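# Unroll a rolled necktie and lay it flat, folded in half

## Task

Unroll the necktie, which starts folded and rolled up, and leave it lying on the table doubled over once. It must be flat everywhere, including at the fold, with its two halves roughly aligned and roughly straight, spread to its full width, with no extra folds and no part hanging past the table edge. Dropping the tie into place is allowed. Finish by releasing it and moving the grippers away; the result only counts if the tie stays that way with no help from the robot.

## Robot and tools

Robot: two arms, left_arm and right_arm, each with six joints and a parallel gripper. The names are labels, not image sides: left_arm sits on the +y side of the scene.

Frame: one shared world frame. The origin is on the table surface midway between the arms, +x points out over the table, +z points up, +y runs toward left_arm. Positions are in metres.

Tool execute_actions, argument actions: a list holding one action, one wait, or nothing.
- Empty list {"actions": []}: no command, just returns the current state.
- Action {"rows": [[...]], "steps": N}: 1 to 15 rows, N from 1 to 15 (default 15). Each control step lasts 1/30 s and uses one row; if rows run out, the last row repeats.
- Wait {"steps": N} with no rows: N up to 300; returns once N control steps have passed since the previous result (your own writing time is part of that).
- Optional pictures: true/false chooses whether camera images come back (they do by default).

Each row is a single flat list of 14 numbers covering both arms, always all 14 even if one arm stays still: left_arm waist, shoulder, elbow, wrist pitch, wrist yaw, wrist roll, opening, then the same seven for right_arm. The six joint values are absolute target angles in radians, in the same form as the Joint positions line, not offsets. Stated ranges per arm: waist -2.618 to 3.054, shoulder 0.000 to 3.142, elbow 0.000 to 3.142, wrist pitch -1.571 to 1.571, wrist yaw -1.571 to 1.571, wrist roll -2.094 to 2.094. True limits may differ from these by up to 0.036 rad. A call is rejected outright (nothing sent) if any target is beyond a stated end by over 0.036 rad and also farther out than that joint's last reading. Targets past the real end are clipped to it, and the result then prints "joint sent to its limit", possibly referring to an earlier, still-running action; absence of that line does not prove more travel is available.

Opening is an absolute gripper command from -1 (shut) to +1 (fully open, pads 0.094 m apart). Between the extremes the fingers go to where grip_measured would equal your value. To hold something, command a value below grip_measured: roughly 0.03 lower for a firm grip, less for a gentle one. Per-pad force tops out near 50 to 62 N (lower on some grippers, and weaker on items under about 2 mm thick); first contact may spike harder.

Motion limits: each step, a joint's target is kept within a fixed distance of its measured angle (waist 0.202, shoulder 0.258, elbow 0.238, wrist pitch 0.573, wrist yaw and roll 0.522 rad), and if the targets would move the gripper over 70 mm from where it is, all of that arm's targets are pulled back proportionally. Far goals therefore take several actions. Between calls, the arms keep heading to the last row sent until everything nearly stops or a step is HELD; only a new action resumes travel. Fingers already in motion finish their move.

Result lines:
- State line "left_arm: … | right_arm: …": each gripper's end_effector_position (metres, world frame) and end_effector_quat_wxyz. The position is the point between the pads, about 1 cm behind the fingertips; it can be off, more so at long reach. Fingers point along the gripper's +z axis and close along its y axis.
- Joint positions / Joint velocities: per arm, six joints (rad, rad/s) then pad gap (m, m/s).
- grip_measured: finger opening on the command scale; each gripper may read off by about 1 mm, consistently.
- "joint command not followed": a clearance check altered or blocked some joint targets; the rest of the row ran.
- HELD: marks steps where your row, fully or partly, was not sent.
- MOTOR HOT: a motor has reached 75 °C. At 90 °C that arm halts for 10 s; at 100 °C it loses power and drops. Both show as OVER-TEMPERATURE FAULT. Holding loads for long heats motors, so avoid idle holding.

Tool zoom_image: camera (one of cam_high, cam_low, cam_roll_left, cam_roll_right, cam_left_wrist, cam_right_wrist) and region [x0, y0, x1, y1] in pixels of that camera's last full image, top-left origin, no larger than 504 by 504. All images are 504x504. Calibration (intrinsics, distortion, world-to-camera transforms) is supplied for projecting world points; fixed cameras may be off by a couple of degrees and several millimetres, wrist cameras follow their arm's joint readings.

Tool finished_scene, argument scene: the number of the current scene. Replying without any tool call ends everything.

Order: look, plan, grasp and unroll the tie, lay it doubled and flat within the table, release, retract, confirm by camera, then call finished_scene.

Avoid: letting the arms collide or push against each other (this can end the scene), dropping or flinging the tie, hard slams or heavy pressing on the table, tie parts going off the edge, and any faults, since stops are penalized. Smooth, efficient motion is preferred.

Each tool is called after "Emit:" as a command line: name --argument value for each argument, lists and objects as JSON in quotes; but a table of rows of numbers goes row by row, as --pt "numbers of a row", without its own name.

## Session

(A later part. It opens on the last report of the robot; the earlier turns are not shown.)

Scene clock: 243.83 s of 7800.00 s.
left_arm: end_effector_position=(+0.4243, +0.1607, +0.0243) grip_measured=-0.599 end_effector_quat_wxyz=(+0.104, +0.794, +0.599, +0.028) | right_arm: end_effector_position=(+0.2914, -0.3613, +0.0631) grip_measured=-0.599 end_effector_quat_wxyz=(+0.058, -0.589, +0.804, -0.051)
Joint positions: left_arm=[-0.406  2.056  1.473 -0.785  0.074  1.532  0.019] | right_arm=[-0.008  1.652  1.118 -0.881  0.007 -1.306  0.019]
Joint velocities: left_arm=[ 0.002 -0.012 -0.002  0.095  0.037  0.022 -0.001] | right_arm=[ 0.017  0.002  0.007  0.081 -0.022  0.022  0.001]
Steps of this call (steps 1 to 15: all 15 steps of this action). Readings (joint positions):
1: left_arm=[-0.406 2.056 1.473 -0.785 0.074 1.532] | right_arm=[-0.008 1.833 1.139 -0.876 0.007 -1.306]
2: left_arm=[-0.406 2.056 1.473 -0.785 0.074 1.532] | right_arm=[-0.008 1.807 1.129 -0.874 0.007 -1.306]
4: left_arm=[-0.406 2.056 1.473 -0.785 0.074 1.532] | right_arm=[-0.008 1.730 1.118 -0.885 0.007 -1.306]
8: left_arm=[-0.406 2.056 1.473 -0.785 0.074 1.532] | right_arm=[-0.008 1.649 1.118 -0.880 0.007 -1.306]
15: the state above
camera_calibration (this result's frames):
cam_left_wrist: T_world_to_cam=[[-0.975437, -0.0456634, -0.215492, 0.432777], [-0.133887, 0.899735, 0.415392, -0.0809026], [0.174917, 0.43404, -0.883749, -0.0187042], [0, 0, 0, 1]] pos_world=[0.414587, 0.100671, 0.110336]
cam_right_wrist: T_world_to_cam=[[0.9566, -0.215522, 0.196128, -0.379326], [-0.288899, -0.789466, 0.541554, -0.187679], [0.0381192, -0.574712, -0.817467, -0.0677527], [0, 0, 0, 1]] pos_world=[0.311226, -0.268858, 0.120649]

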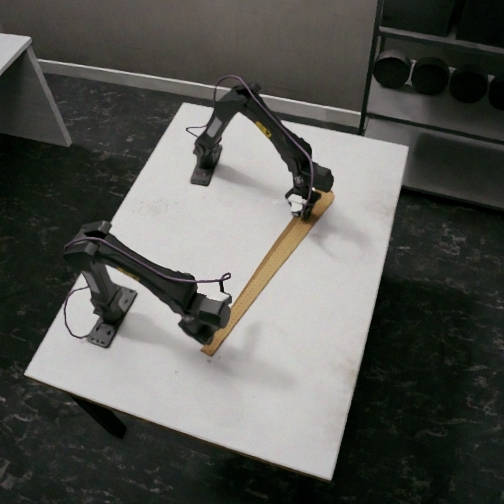

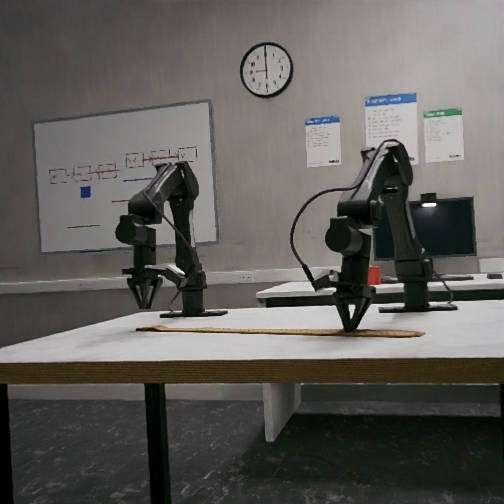

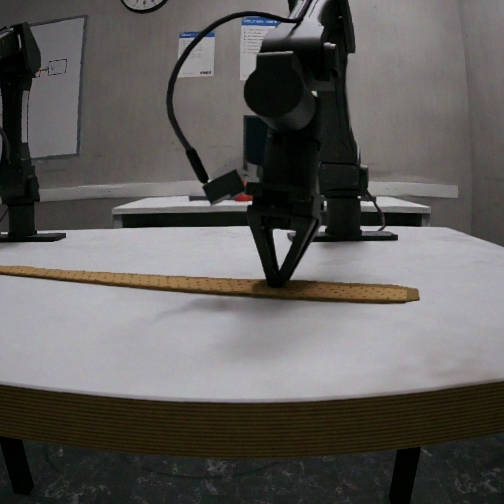

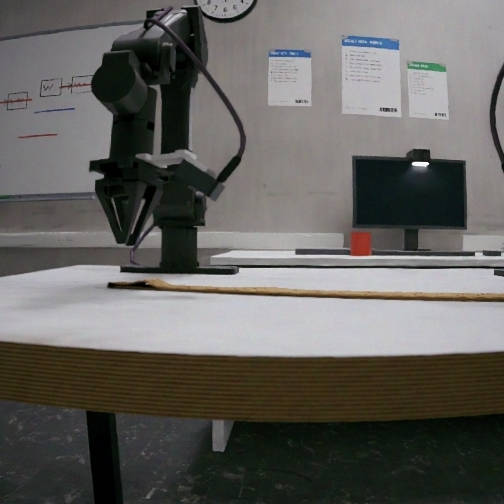

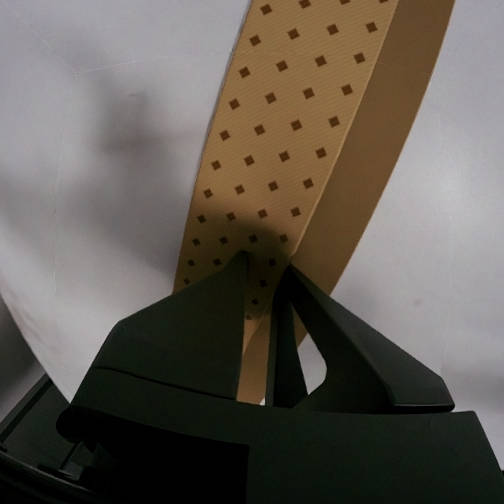

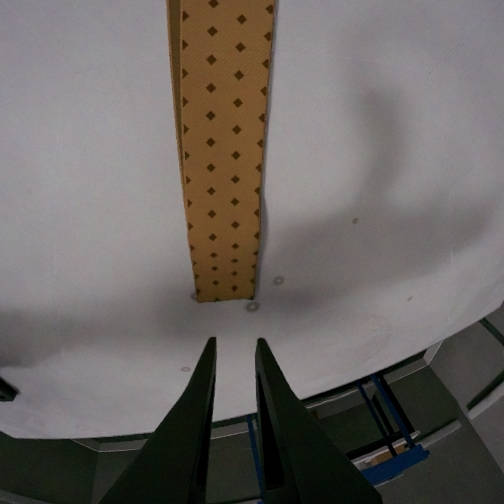

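Emit:
execute_actions --actions '[{"rows":[[-0.39,2.1,1.46,-0.8,0,1.54,-0.6,-0.01,1.65,1.125,-0.88,0,-1.31,-0.6],[-0.38,2.1,1.455,-0.8,0,1.55,-0.6,-0.01,1.65,1.125,-0.88,0,-1.31,-0.6],[-0.37,2.1,1.45,-0.8,0,1.56,-0.6,-0.01,1.65,1.125,-0.88,0,-1.31,-0.6],[-0.36,2.1,1.445,-0.8,0,1.57,-0.6,-0.01,1.65,1.125,-0.88,0,-1.31,-0.6],[-0.35,2.1,1.44,-0.8,0,1.58,-0.6,-0.01,1.65,1.125,-0.88,0,-1.31,-0.6],[-0.34,2.1,1.44,-0.8,0,1.59,-0.6,-0.01,1.65,1.125,-0.88,0,-1.31,-0.6],[-0.33,2.1,1.44,-0.8,0,1.6,-0.6,-0.01,1.65,1.125,-0.88,0,-1.31,-0.6],[-0.32,2.1,1.44,-0.8,0,1.61,-0.6,-0.01,1.65,1.125,-0.88,0,-1.31,-0.6],[-0.31,2.1,1.44,-0.8,0,1.62,-0.6,-0.01,1.65,1.125,-0.88,0,-1.31,-0.6],[-0.30,2.1,1.44,-0.8,0,1.63,-0.6,-0.01,1.65,1.125,-0.88,0,-1.31,-0.6],[-0.29,2.1,1.44,-0.8,0,1.64,-0.6,-0.01,1.65,1.125,-0.88,0,-1.31,-0.6],[-0.28,2.1,1.44,-0.8,0,1.65,-0.6,-0.01,1.65,1.125,-0.88,0,-1.31,-0.6]]}]'

Emit:
zoom_image --camera "cam_roll_right" --region '[60,240,260,320]'

Scene clock: 258.83 s of 7800.00 s.
left_arm: end_effector_position=(+0.4376, +0.1998, +0.0249) grip_measured=-0.599 end_effector_quat_wxyz=(+0.109, +0.789, +0.604, +0.031) | right_arm: end_effector_position=(+0.2914, -0.3613, +0.0631) grip_measured=-0.599 end_effector_quat_wxyz=(+0.058, -0.589, +0.804, -0.051)
Joint positions: left_arm=[-0.302  2.056  1.473 -0.78   0.094  1.619  0.019] | right_arm=[-0.008  1.652  1.118 -0.881  0.007 -1.306  0.019]
Joint velocities: left_arm=[ 0.134 -0.012 -0.002  0.007  0.022  0.066 -0.001] | right_arm=[ 0.012 -0.007  0.002  0.037 -0.051 -0.066 -0.001]
Steps of this call (steps 1 to 15: the robot went on to your last target; steps 16 to 110: nothing new was sent; then 10.83 s passed at rest; steps 111 to 125: all 15 steps of this action). Readings (joint positions):
111: left_arm=[-0.406 2.056 1.473 -0.785 0.074 1.532] | right_arm=[-0.008 1.652 1.118 -0.881 0.007 -1.306]
112: left_arm=[-0.406 2.056 1.473 -0.785 0.074 1.533] | right_arm=[-0.008 1.652 1.118 -0.881 0.007 -1.306]
114: left_arm=[-0.402 2.056 1.473 -0.785 0.078 1.539] | right_arm=[-0.008 1.652 1.118 -0.881 0.007 -1.306]
118: left_arm=[-0.377 2.056 1.473 -0.784 0.094 1.564] | right_arm=[-0.008 1.652 1.118 -0.881 0.007 -1.306]
125: the state above
camera_calibration (this result's frames):
cam_left_wrist: T_world_to_cam=[[-0.971986, -0.0616397, -0.226814, 0.449543], [-0.152392, 0.899954, 0.408484, -0.106357], [0.178943, 0.431606, -0.884136, -0.0387429], [0, 0, 0, 1]] pos_world=[0.427675, 0.140148, 0.111154]
cam_right_wrist: T_world_to_cam=[[0.9566, -0.215522, 0.196128, -0.379326], [-0.288899, -0.789466, 0.541554, -0.187679], [0.0381192, -0.574712, -0.817467, -0.0677527], [0, 0, 0, 1]] pos_world=[0.311226, -0.268858, 0.120649]

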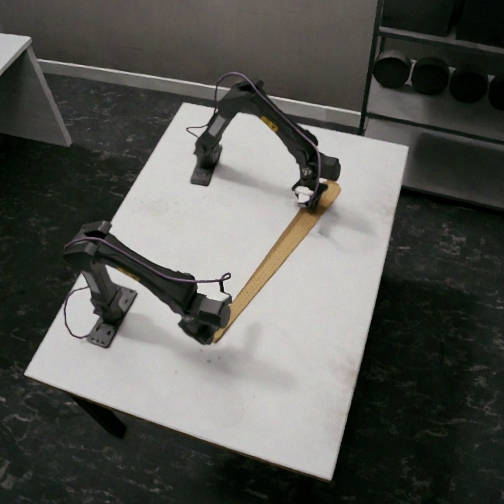

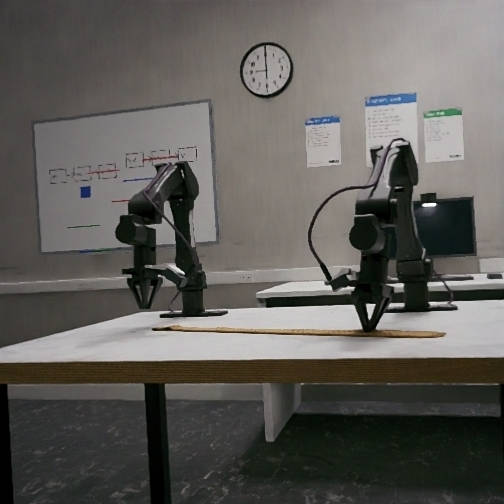

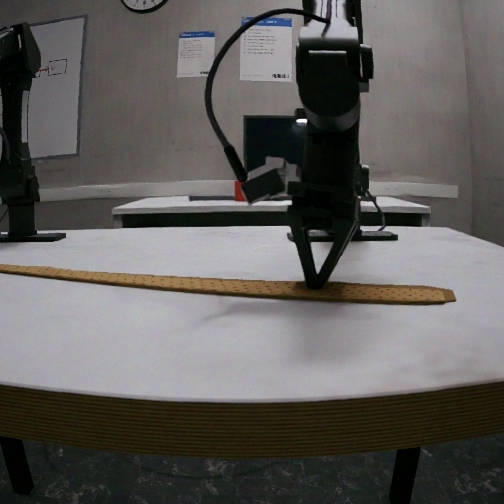

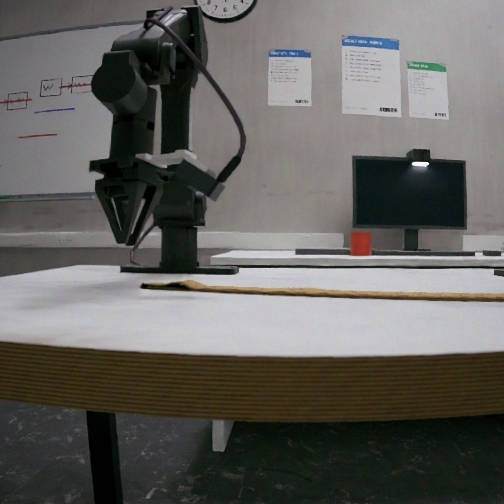

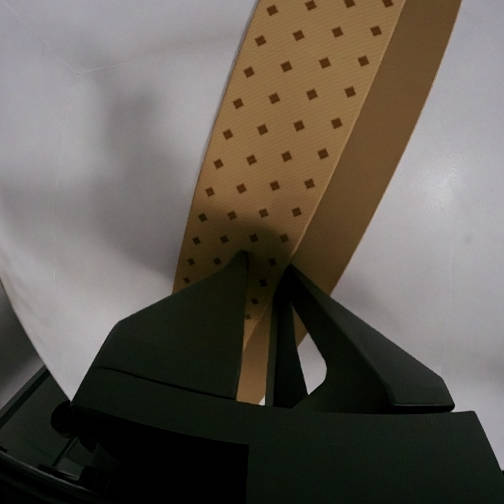

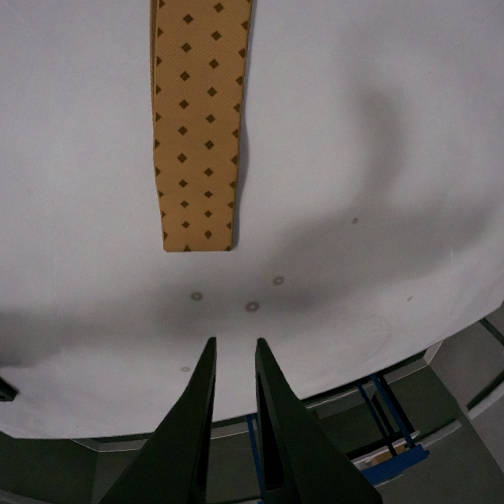

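Region (60, 240, 260, 320) of cam_roll_right's 504x504 image, scaled by 2.520, with more detail than that image has; it fills the top 202 rows of this view, and the rest is white.

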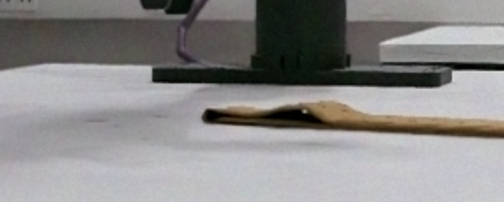

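Emit:
execute_actions --actions '[{"rows":[[-0.3,2.1,1.44,-0.8,0,1.63,-0.6,0.16,1.72,1.18,-0.88,0,-1.13,-0.6]]}]'

Scene clock: 267.40 s of 7800.00 s.
left_arm: end_effector_position=(+0.4378, +0.2008, +0.0246) grip_measured=-0.599 end_effector_quat_wxyz=(+0.103, +0.794, +0.597, +0.039) | right_arm: end_effector_position=(+0.2964, -0.3034, +0.0492) grip_measured=-0.599 end_effector_quat_wxyz=(+0.049, -0.596, +0.801, -0.032)
Joint positions: left_arm=[-0.307  2.056  1.473 -0.78   0.075  1.633  0.019] | right_arm=[ 0.17   1.73   1.153 -0.877  0.008 -1.143  0.019]
Joint velocities: left_arm=[-0.002  0.012  0.022  0.022 -0.051 -0.081  0.001] | right_arm=[-0.007  0.007 -0.007 -0.022 -0.051  0.051 -0.001]
Steps of this call (steps 1 to 30: the robot went on to your last target; steps 31 to 120: nothing new was sent; then 4.07 s passed at rest; steps 121 to 135: all 15 steps of this action). Readings (joint positions):
121: left_arm=[-0.299 2.056 1.473 -0.780 0.093 1.636] | right_arm=[0.009 1.660 1.124 -0.888 0.017 -1.280]
122: left_arm=[-0.301 2.056 1.473 -0.780 0.089 1.635] | right_arm=[0.042 1.677 1.137 -0.890 0.023 -1.251]
124: left_arm=[-0.305 2.056 1.473 -0.780 0.081 1.635] | right_arm=[0.123 1.710 1.153 -0.878 0.019 -1.209]
128: left_arm=[-0.307 2.056 1.473 -0.780 0.076 1.633] | right_arm=[0.175 1.730 1.153 -0.877 0.008 -1.167]
135: the state above
camera_calibration (this result's frames):
cam_left_wrist: T_world_to_cam=[[-0.971474, -0.0421004, -0.23338, 0.445761], [-0.141143, 0.893479, 0.42635, -0.111229], [0.19057, 0.447128, -0.873933, -0.0479463], [0, 0, 0, 1]] pos_world=[0.426483, 0.139585, 0.109552]
cam_right_wrist: T_world_to_cam=[[0.966623, -0.203705, 0.155382, -0.366246], [-0.255718, -0.804355, 0.536303, -0.14703], [0.0157346, -0.558137, -0.829599, -0.0337473], [0, 0, 0, 1]] pos_world=[0.316955, -0.211706, 0.107764]

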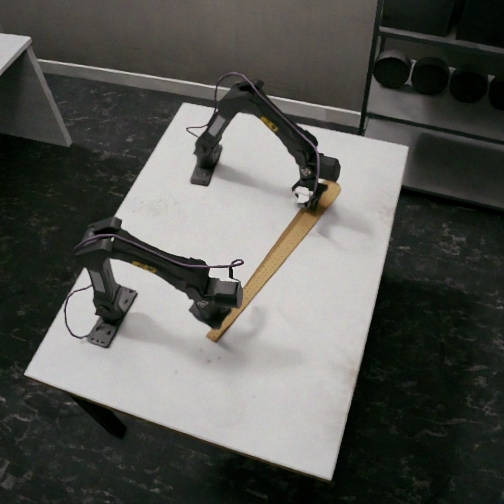

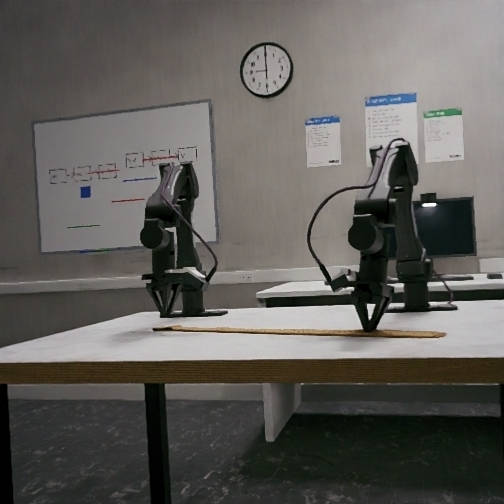

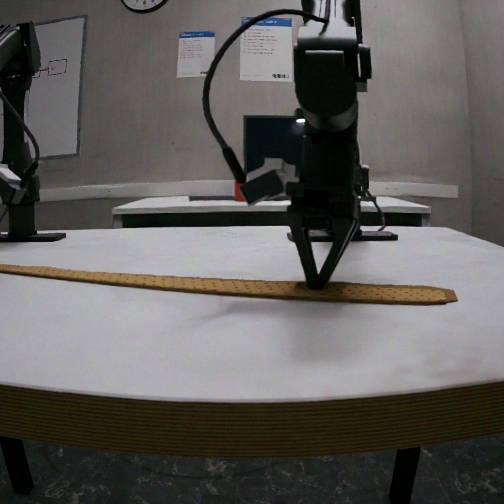

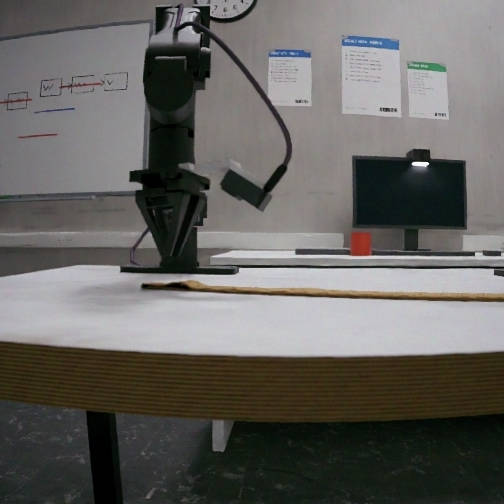

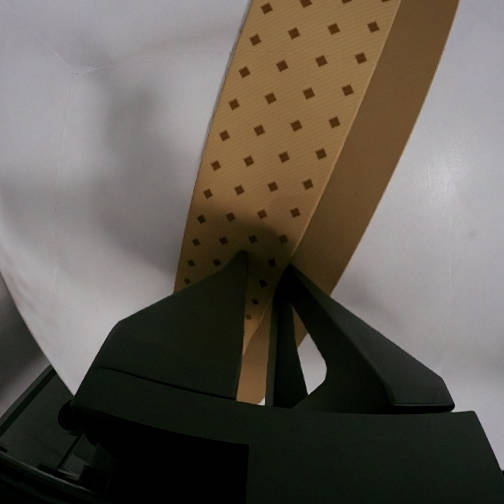

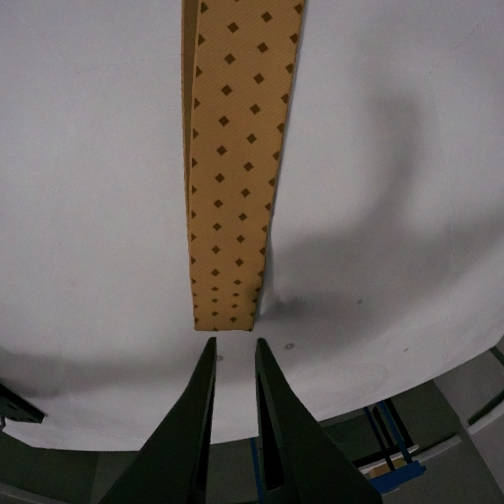

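Emit:
execute_actions --actions '[{"rows":[[-0.3,2.1,1.44,-0.8,0,1.63,-0.6,0.11,1.72,1.13,-0.88,0,-1.19,-0.6],[-0.3,2.1,1.44,-0.8,0,1.63,-0.6,0.11,1.72,1.13,-0.88,0,-1.19,-0.6],[-0.3,2.1,1.44,-0.8,0,1.63,-0.6,0.11,1.72,1.13,-0.88,0,-1.19,-0.6],[-0.3,2.1,1.44,-0.8,0,1.63,-0.6,0.11,1.72,1.13,-0.88,0,-1.19,-0.6],[-0.3,2.1,1.44,-0.8,0,1.63,-0.6,0.11,1.74,1.13,-0.88,0,-1.19,-0.6],[-0.3,2.1,1.44,-0.8,0,1.63,-0.6,0.11,1.76,1.13,-0.88,0,-1.19,-0.6],[-0.3,2.1,1.44,-0.8,0,1.63,-0.6,0.11,1.77,1.13,-0.88,0,-1.19,-0.6]]}]'

Scene clock: 282.53 s of 7800.00 s.
left_arm: end_effector_position=(+0.4378, +0.2008, +0.0246) grip_measured=-0.599 end_effector_quat_wxyz=(+0.103, +0.794, +0.597, +0.039) | right_arm: end_effector_position=(+0.2885, -0.3228, +0.0306) grip_measured=-0.599 end_effector_quat_wxyz=(+0.020, -0.590, +0.807, -0.017)
Joint positions: left_arm=[-0.307  2.056  1.473 -0.78   0.075  1.632  0.019] | right_arm=[ 0.113  1.777  1.136 -0.879  0.007 -1.183  0.019]
Joint velocities: left_arm=[-0.002  0.007 -0.007  0.051 -0.022 -0.081  0.   ] | right_arm=[ 0.012  0.002  0.012 -0.037 -0.037 -0.007 -0.001]
Steps of this call (steps 1 to 15: the robot went on to your last target; steps 16 to 110: nothing new was sent; then 10.97 s passed at rest; steps 111 to 125: all 15 steps of this action). Readings (joint positions):
111: left_arm=[-0.307 2.056 1.473 -0.780 0.075 1.632] | right_arm=[0.165 1.730 1.152 -0.876 0.007 -1.144]
112: left_arm=[-0.307 2.056 1.473 -0.780 0.075 1.632] | right_arm=[0.155 1.730 1.148 -0.876 0.006 -1.153]
114: left_arm=[-0.307 2.056 1.473 -0.780 0.075 1.632] | right_arm=[0.130 1.730 1.139 -0.876 0.006 -1.165]
118: left_arm=[-0.307 2.056 1.473 -0.780 0.075 1.632] | right_arm=[0.113 1.752 1.136 -0.879 0.007 -1.177]
125: the state above
camera_calibration (this result's frames):
cam_left_wrist: T_world_to_cam=[[-0.971469, -0.0424785, -0.233333, 0.445833], [-0.141457, 0.893456, 0.426293, -0.111085], [0.190365, 0.447137, -0.873974, -0.0478572], [0, 0, 0, 1]] pos_world=[0.42651, 0.139587, 0.109557]
cam_right_wrist: T_world_to_cam=[[0.971175, -0.218813, 0.0945526, -0.364082], [-0.233615, -0.794915, 0.559942, -0.158788], [-0.0473612, -0.56589, -0.823119, -0.0443913], [0, 0, 0, 1]] pos_world=[0.31439, -0.23101, 0.0867979]

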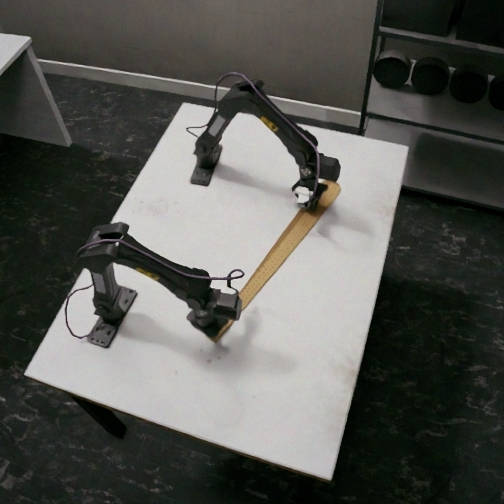

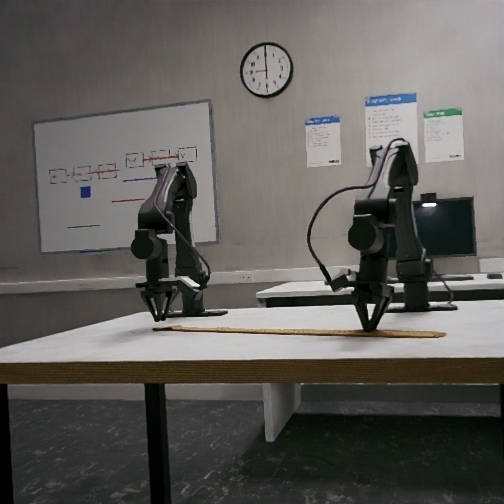

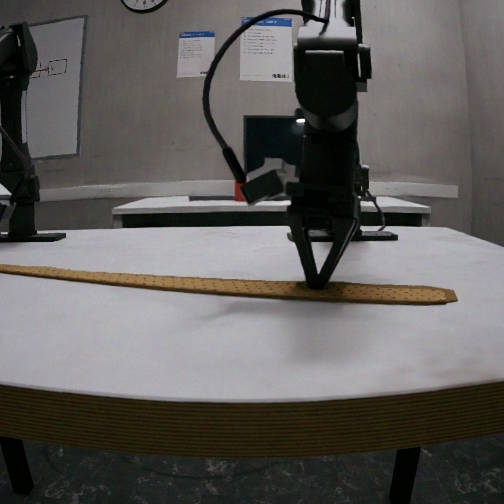

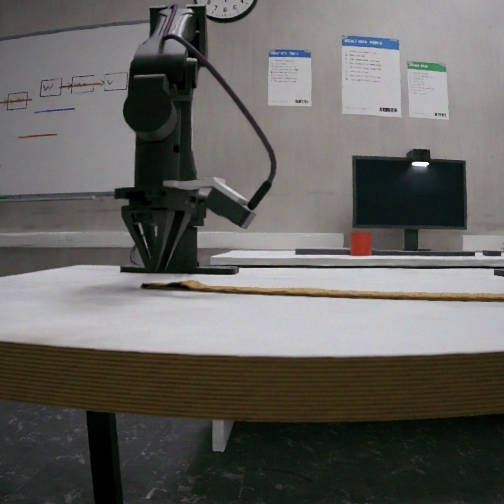

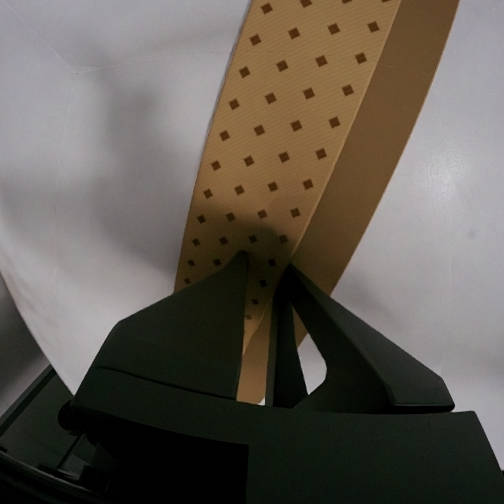

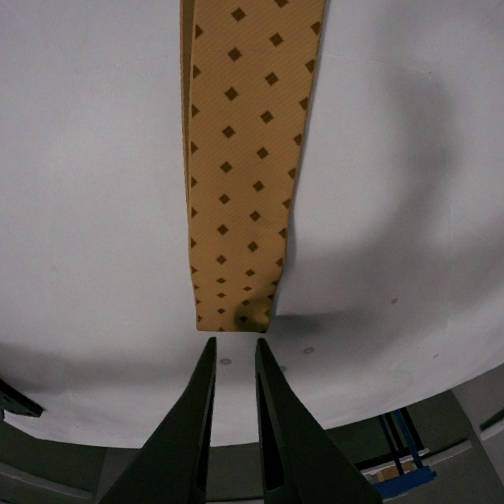

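Emit:
execute_actions --actions '[{"rows":[[-0.3,2.1,1.44,-0.8,0,1.63,-0.6,0.11,1.8,1.13,-0.88,0,-1.19,-0.6],[-0.3,2.1,1.44,-0.8,0,1.63,-0.6,0.11,1.83,1.13,-0.88,0,-1.19,-0.6],[-0.3,2.1,1.44,-0.8,0,1.63,-0.6,0.11,1.86,1.13,-0.88,0,-1.19,-0.6],[-0.3,2.1,1.44,-0.8,0,1.63,-0.6,0.11,1.88,1.13,-0.88,0,-1.19,-0.6],[-0.3,2.1,1.44,-0.8,0,1.63,-0.6,0.11,1.9,1.13,-0.88,0,-1.19,-0.6],[-0.3,2.1,1.44,-0.8,0,1.63,-0.6,0.11,1.9,1.13,-0.88,0,-1.19,-0.6],[-0.29,2.1,1.44,-0.8,0,1.64,-0.6,0.11,1.9,1.13,-0.88,0,-1.19,-0.6],[-0.28,2.1,1.44,-0.8,0,1.65,-0.6,0.11,1.9,1.13,-0.88,0,-1.19,-0.6],[-0.27,2.1,1.44,-0.8,0,1.66,-0.6,0.11,1.9,1.13,-0.88,0,-1.19,-0.6],[-0.26,2.1,1.44,-0.8,0,1.67,-0.6,0.11,1.9,1.13,-0.88,0,-1.19,-0.6],[-0.25,2.1,1.44,-0.8,0,1.68,-0.6,0.11,1.9,1.13,-0.88,0,-1.19,-0.6],[-0.24,2.1,1.44,-0.8,0,1.69,-0.6,0.11,1.9,1.13,-0.88,0,-1.19,-0.6],[-0.23,2.1,1.44,-0.8,0,1.7,-0.6,0.11,1.9,1.13,-0.88,0,-1.19,-0.6],[-0.22,2.1,1.44,-0.8,0,1.71,-0.6,0.11,1.9,1.13,-0.88,0,-1.19,-0.6]]}]' --pictures false

Emit:
execute_actions --actions '[{"steps":15}]'

Emit:
zoom_image --camera "cam_roll_right" --region '[60,240,260,320]'

Scene clock: 296.77 s of 7800.00 s.
left_arm: end_effector_position=(+0.4408, +0.2131, +0.0250) grip_measured=-0.599 end_effector_quat_wxyz=(+0.109, +0.795, +0.596, +0.035) | right_arm: end_effector_position=(+0.2845, -0.3232, +0.0107) grip_measured=-0.599 end_effector_quat_wxyz=(-0.010, -0.591, +0.806, +0.002)
Joint positions: left_arm=[-0.268  2.056  1.473 -0.779  0.098  1.672  0.019] | right_arm=[ 0.113  1.855  1.151 -0.885  0.008 -1.186  0.019]
Joint velocities: left_arm=[ 0.286 -0.012 -0.042  0.066  0.022  0.139 -0.001] | right_arm=[ 0.007 -0.017 -0.007  0.007  0.037  0.037 -0.   ]
Steps of this call (steps 1 to 15: the robot went on to your last target; steps 16 to 110: nothing new was sent; then 10.07 s passed at rest; steps 111 to 125: all 15 steps of this action). Readings (joint positions):
111: left_arm=[-0.307 2.056 1.473 -0.780 0.075 1.632] | right_arm=[0.113 1.779 1.136 -0.879 0.007 -1.185]
112: left_arm=[-0.307 2.056 1.473 -0.780 0.075 1.632] | right_arm=[0.113 1.786 1.136 -0.879 0.007 -1.185]
114: left_arm=[-0.307 2.056 1.473 -0.780 0.075 1.632] | right_arm=[0.113 1.821 1.136 -0.878 0.007 -1.185]
118: left_arm=[-0.306 2.056 1.473 -0.780 0.075 1.633] | right_arm=[0.113 1.855 1.150 -0.884 0.008 -1.186]
125: the state above

Scene clock: 297.27 s of 7800.00 s.
left_arm: end_effector_position=(+0.4432, +0.2228, +0.0250) grip_measured=-0.599 end_effector_quat_wxyz=(+0.109, +0.795, +0.595, +0.038) | right_arm: end_effector_position=(+0.2845, -0.3232, +0.0107) grip_measured=-0.599 end_effector_quat_wxyz=(-0.010, -0.591, +0.806, +0.002)
Joint positions: left_arm=[-0.245  2.056  1.473 -0.777  0.099  1.696  0.019] | right_arm=[ 0.113  1.855  1.151 -0.885  0.008 -1.186  0.019]
Joint velocities: left_arm=[-0.022 -0.017 -0.012  0.007 -0.022 -0.007 -0.   ] | right_arm=[ 0.012  0.007 -0.002  0.007  0.007 -0.007 -0.   ]
Steps of this call (steps 1 to 15: the robot went on to your last target). Readings (joint positions):
1: left_arm=[-0.260 2.056 1.473 -0.779 0.099 1.677] | right_arm=[0.113 1.855 1.151 -0.885 0.008 -1.186]
2: left_arm=[-0.252 2.056 1.473 -0.778 0.099 1.681] | right_arm=[0.113 1.855 1.151 -0.885 0.008 -1.186]
4: left_arm=[-0.245 2.056 1.473 -0.777 0.099 1.686] | right_arm=[0.113 1.855 1.151 -0.885 0.008 -1.186]
8: left_arm=[-0.245 2.056 1.473 -0.777 0.099 1.693] | right_arm=[0.113 1.855 1.151 -0.885 0.008 -1.186]
15: the state above
camera_calibration (this result's frames):
cam_left_wrist: T_world_to_cam=[[-0.970271, -0.0400763, -0.238681, 0.451196], [-0.13939, 0.898742, 0.415732, -0.131954], [0.197852, 0.436642, -0.87761, -0.0591761], [0, 0, 0, 1]] pos_world=[0.431097, 0.162514, 0.110616]
cam_right_wrist: T_world_to_cam=[[0.976022, -0.215854, 0.0280733, -0.358075], [-0.191845, -0.792099, 0.57946, -0.160098], [-0.102842, -0.570952, -0.814517, -0.0471013], [0, 0, 0, 1]] pos_world=[0.313931, -0.230998, 0.0644578]

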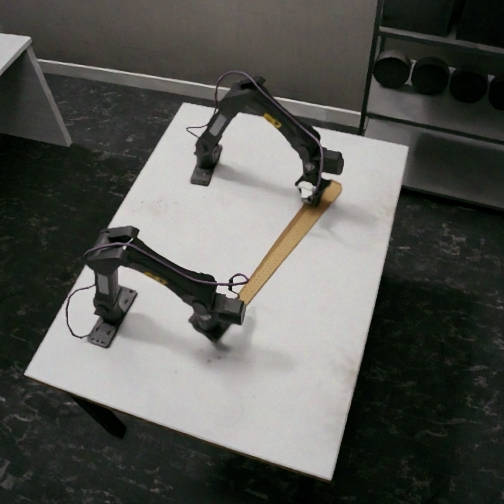

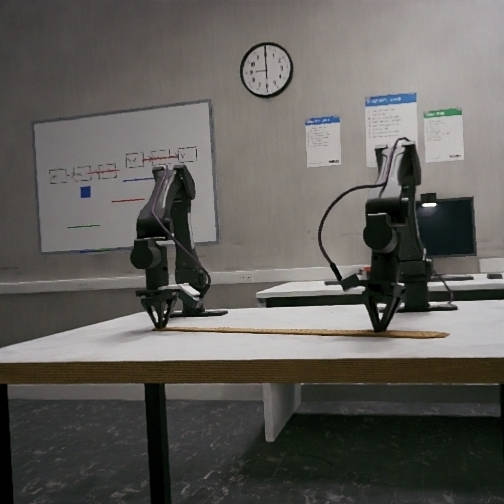

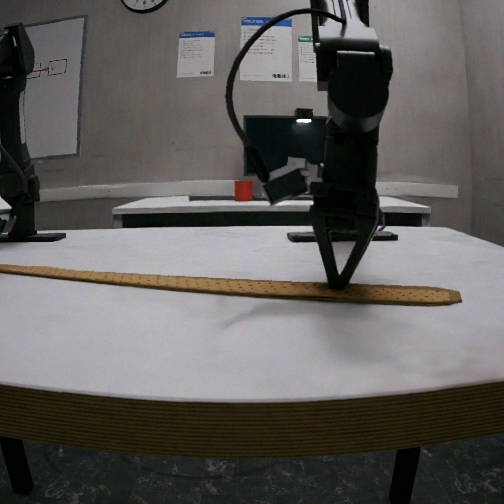

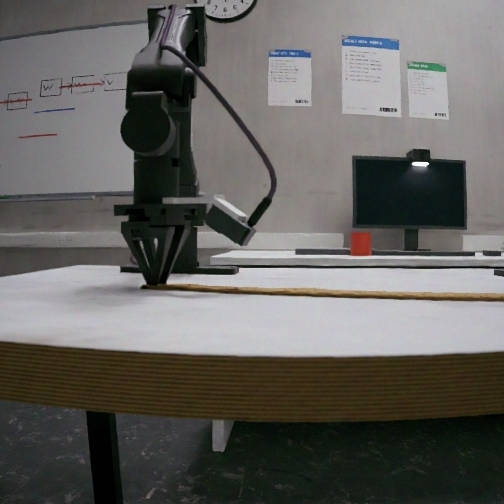

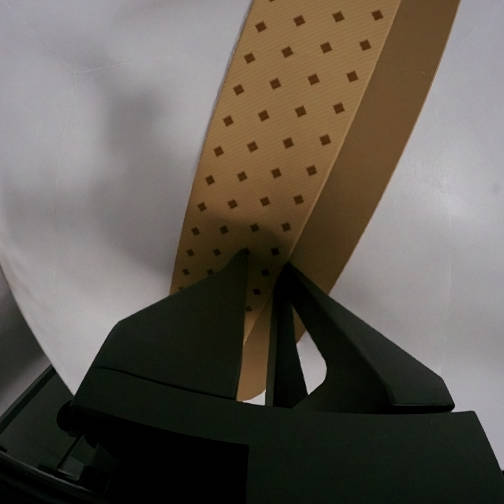

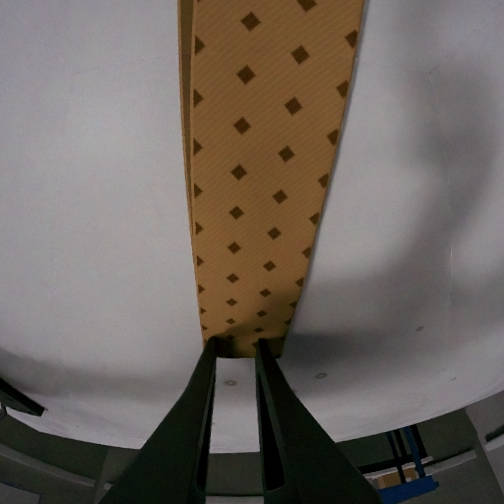

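Region (60, 240, 260, 320) of cam_roll_right's 504x504 image, scaled by 2.520, with more detail than that image has; it fills the top 202 rows of this view, and the rest is white.

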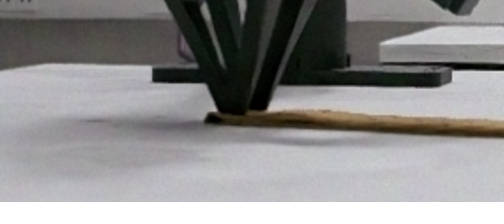

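Hump gone. Lift both.

Emit:
execute_actions --actions '[{"rows":[[-0.245,2.0,1.47,-0.8,0,1.69,-0.6,0.11,1.8,1.14,-0.88,0,-1.19,-0.6],[-0.245,1.92,1.47,-0.8,0,1.69,-0.6,0.11,1.72,1.14,-0.88,0,-1.19,-0.6],[-0.245,1.82,1.45,-0.8,0,1.69,-0.6,0.11,1.62,1.14,-0.88,0,-1.19,-0.6],[-0.245,1.7,1.4,-0.8,0,1.69,-0.6,0.11,1.5,1.14,-0.88,0,-1.19,-0.6],[-0.245,1.55,1.3,-0.8,0,1.69,-0.6,0.11,1.4,1.14,-0.88,0,-1.19,-0.6]]}]'

Emit:
zoom_image --camera "cam_roll_right" --region '[100,250,300,320]'

Scene clock: 304.33 s of 7800.00 s.
left_arm: end_effector_position=(+0.4076, +0.2434, +0.1762) grip_measured=-0.599 end_effector_quat_wxyz=(+0.201, +0.768, +0.578, +0.189) | right_arm: end_effector_position=(+0.3015, -0.3220, +0.1509) grip_measured=-0.599 end_effector_quat_wxyz=(+0.184, -0.577, +0.787, -0.119)
Joint positions: left_arm=[-0.247  1.534  1.312 -0.791  0.01   1.696  0.019] | right_arm=[ 0.113  1.394  1.142 -0.877  0.008 -1.188  0.019]
Joint velocities: left_arm=[ 0.007  0.178 -0.002 -0.037 -0.007  0.037 -0.   ] | right_arm=[ 0.017  0.198 -0.002  0.007 -0.037 -0.051 -0.   ]
Steps of this call (steps 1 to 15: the robot went on to your last target; steps 16 to 110: nothing new was sent; then 2.90 s passed at rest; steps 111 to 125: all 15 steps of this action). Readings (joint positions):
111: left_arm=[-0.246 2.050 1.473 -0.777 0.097 1.696] | right_arm=[0.113 1.846 1.151 -0.884 0.008 -1.186]
112: left_arm=[-0.247 2.036 1.470 -0.780 0.079 1.696] | right_arm=[0.113 1.829 1.146 -0.882 0.008 -1.186]
114: left_arm=[-0.247 1.964 1.439 -0.781 0.052 1.696] | right_arm=[0.113 1.743 1.127 -0.881 0.008 -1.186]
118: left_arm=[-0.247 1.675 1.315 -0.795 0.023 1.696] | right_arm=[0.113 1.472 1.125 -0.878 0.008 -1.186]
125: the state above
camera_calibration (this result's frames):
cam_left_wrist: T_world_to_cam=[[-0.82437, -0.0566849, -0.563205, 0.455371], [-0.307763, 0.879944, 0.361913, -0.135577], [0.475074, 0.471684, -0.742845, -0.0737445], [0, 0, 0, 1]] pos_world=[0.368703, 0.179897, 0.250754]
cam_right_wrist: T_world_to_cam=[[0.8649, -0.222439, 0.449965, -0.410575], [-0.420513, -0.810586, 0.407578, -0.148128], [0.274074, -0.54173, -0.794614, -0.0376919], [0, 0, 0, 1]] pos_world=[0.303147, -0.231817, 0.215167]

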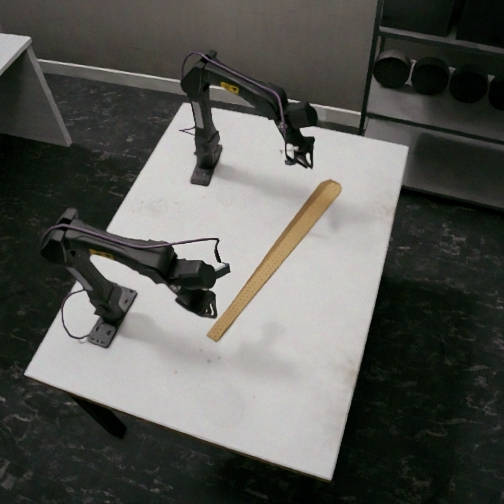

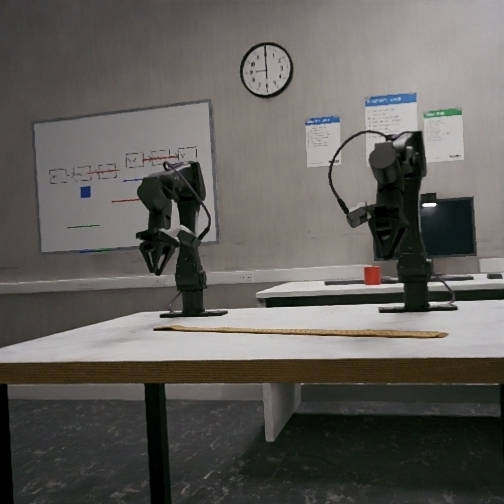

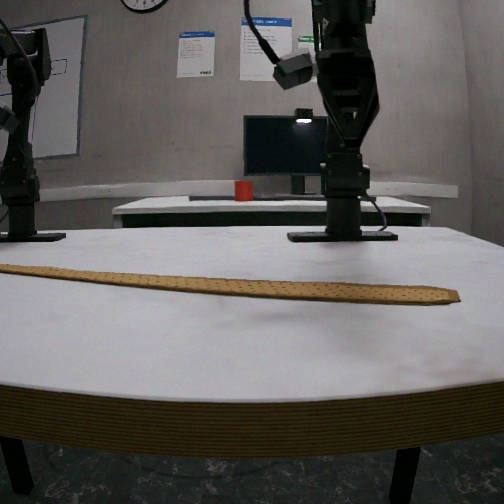

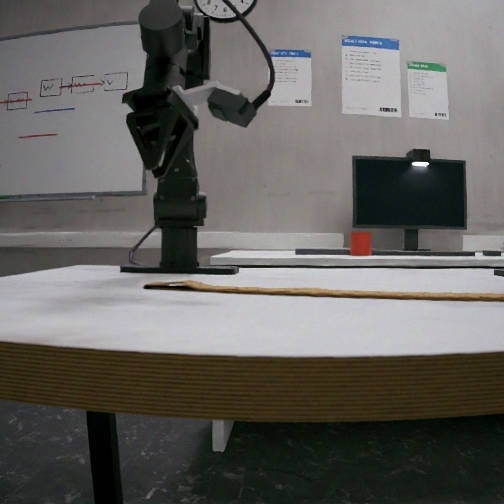

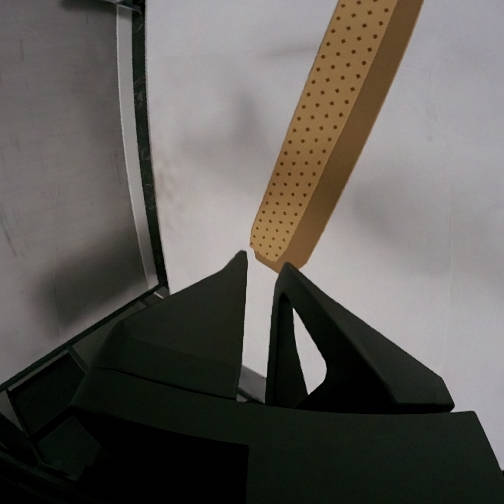

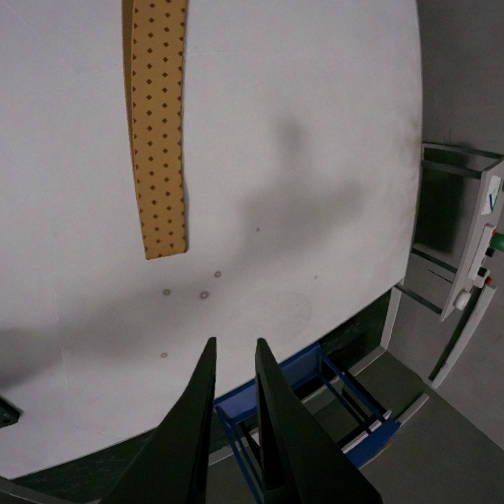

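Region (100, 250, 300, 320) of cam_roll_right's 504x504 image, scaled by 2.520, with more detail than that image has; it fills the top 176 rows of this view, and the rest is white.

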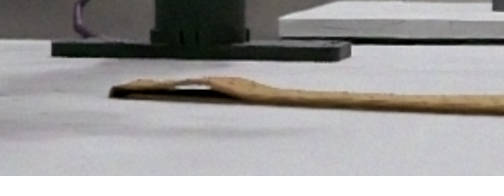

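Emit:
execute_actions --actions '[{"rows":[[-0.245,1.45,1.25,-0.8,0,1.69,-0.6,0.145,1.55,1.16,-0.88,0,-1.16,-0.6],[-0.245,1.45,1.25,-0.8,0,1.69,-0.6,0.145,1.65,1.16,-0.88,0,-1.16,-0.6],[-0.245,1.45,1.25,-0.8,0,1.69,-0.6,0.145,1.72,1.16,-0.88,0,-1.16,-0.6],[-0.245,1.45,1.25,-0.8,0,1.69,-0.6,0.145,1.76,1.16,-0.88,0,-1.16,-0.6],[-0.245,1.45,1.25,-0.8,0,1.69,-0.6,0.145,1.79,1.16,-0.88,0,-1.16,-0.6],[-0.245,1.45,1.25,-0.8,0,1.69,-0.6,0.145,1.81,1.16,-0.88,0,-1.16,-0.6],[-0.245,1.45,1.25,-0.8,0,1.69,-0.6,0.145,1.83,1.16,-0.88,0,-1.16,-0.6],[-0.245,1.45,1.25,-0.8,0,1.69,-0.6,0.145,1.85,1.16,-0.88,0,-1.16,-0.6],[-0.245,1.45,1.25,-0.8,0,1.69,-0.6,0.145,1.87,1.16,-0.88,0,-1.16,-0.6],[-0.245,1.45,1.25,-0.8,0,1.69,-0.6,0.145,1.89,1.16,-0.88,0,-1.16,-0.6],[-0.245,1.45,1.25,-0.8,0,1.69,-0.6,0.145,1.9,1.16,-0.88,0,-1.16,-0.6]]}]'

Scene clock: 316.17 s of 7800.00 s.
left_arm: end_effector_position=(+0.3908, +0.2469, +0.1759) grip_measured=-0.599 end_effector_quat_wxyz=(+0.197, +0.768, +0.579, +0.189) | right_arm: end_effector_position=(+0.2949, -0.3153, +0.0116) grip_measured=-0.599 end_effector_quat_wxyz=(+0.001, -0.592, +0.806, -0.006)
Joint positions: left_arm=[-0.247  1.473  1.256 -0.801  0.004  1.696  0.019] | right_arm=[ 0.135  1.869  1.173 -0.867  0.009 -1.166  0.019]
Joint velocities: left_arm=[-0.027 -0.007 -0.022 -0.022  0.037  0.007  0.   ] | right_arm=[ 0.002  0.002  0.002  0.037 -0.022  0.022 -0.   ]
Steps of this call (steps 1 to 30: the robot went on to your last target; steps 31 to 120: nothing new was sent; then 7.33 s passed at rest; steps 121 to 135: all 15 steps of this action). Readings (joint positions):
121: left_arm=[-0.247 1.539 1.302 -0.786 0.005 1.696] | right_arm=[0.115 1.419 1.145 -0.885 0.008 -1.186]
122: left_arm=[-0.247 1.522 1.283 -0.784 0.004 1.696] | right_arm=[0.120 1.458 1.156 -0.886 0.008 -1.183]
124: left_arm=[-0.247 1.491 1.259 -0.797 0.004 1.696] | right_arm=[0.130 1.591 1.169 -0.868 0.008 -1.177]
128: left_arm=[-0.247 1.473 1.256 -0.801 0.004 1.696] | right_arm=[0.135 1.848 1.158 -0.857 0.008 -1.170]
135: the state above
camera_calibration (this result's frames):
cam_left_wrist: T_world_to_cam=[[-0.826368, -0.0561013, -0.560328, 0.441633], [-0.308837, 0.877187, 0.367645, -0.143647], [0.470887, 0.47686, -0.742206, -0.0674345], [0, 0, 0, 1]] pos_world=[0.352342, 0.182938, 0.25022]
cam_right_wrist: T_world_to_cam=[[0.975327, -0.214019, 0.0541653, -0.366096], [-0.205846, -0.79294, 0.573475, -0.148421], [-0.0797847, -0.570475, -0.817431, -0.0473897], [0, 0, 0, 1]] pos_world=[0.322731, -0.223075, 0.0662077]

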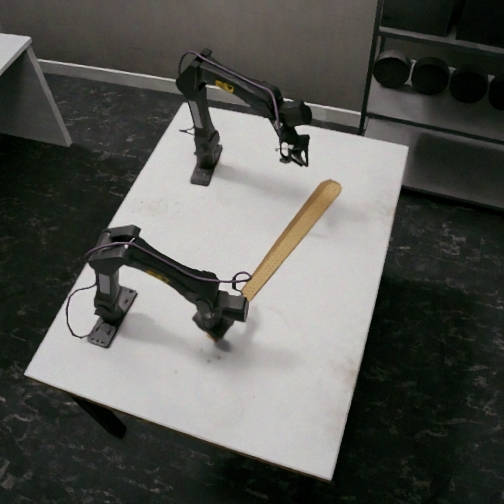

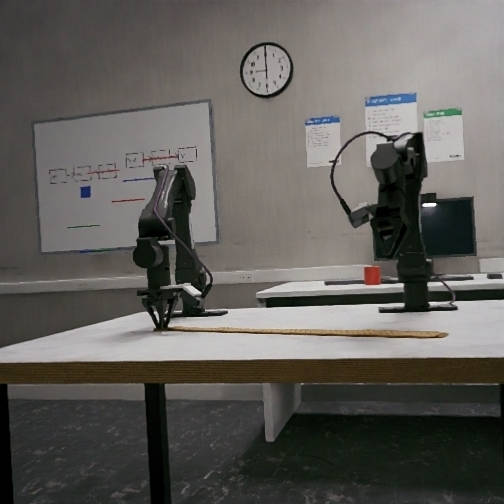

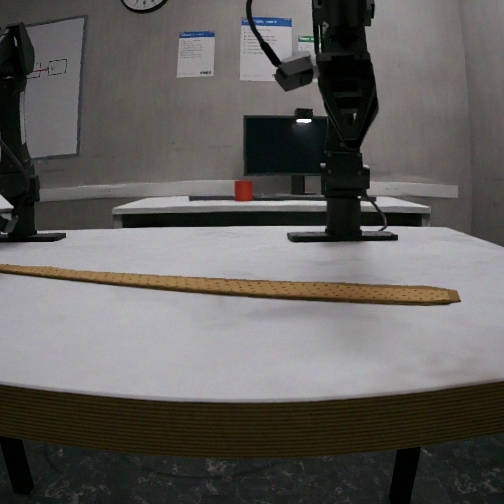

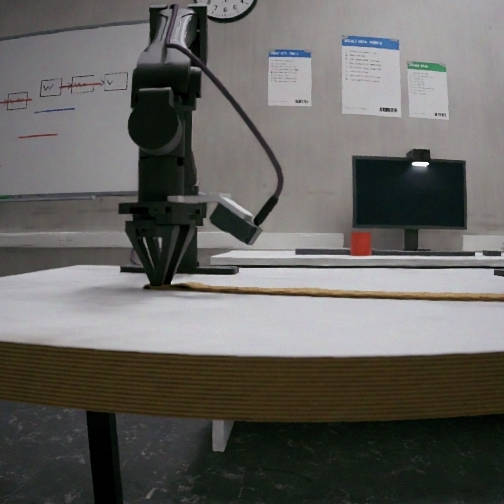

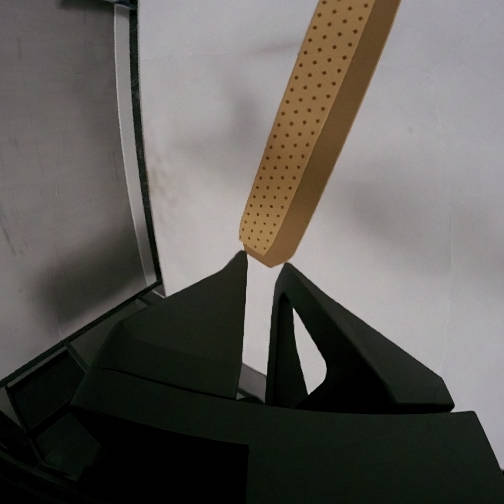

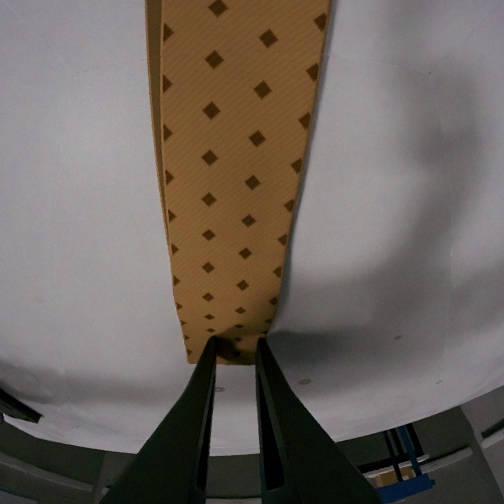

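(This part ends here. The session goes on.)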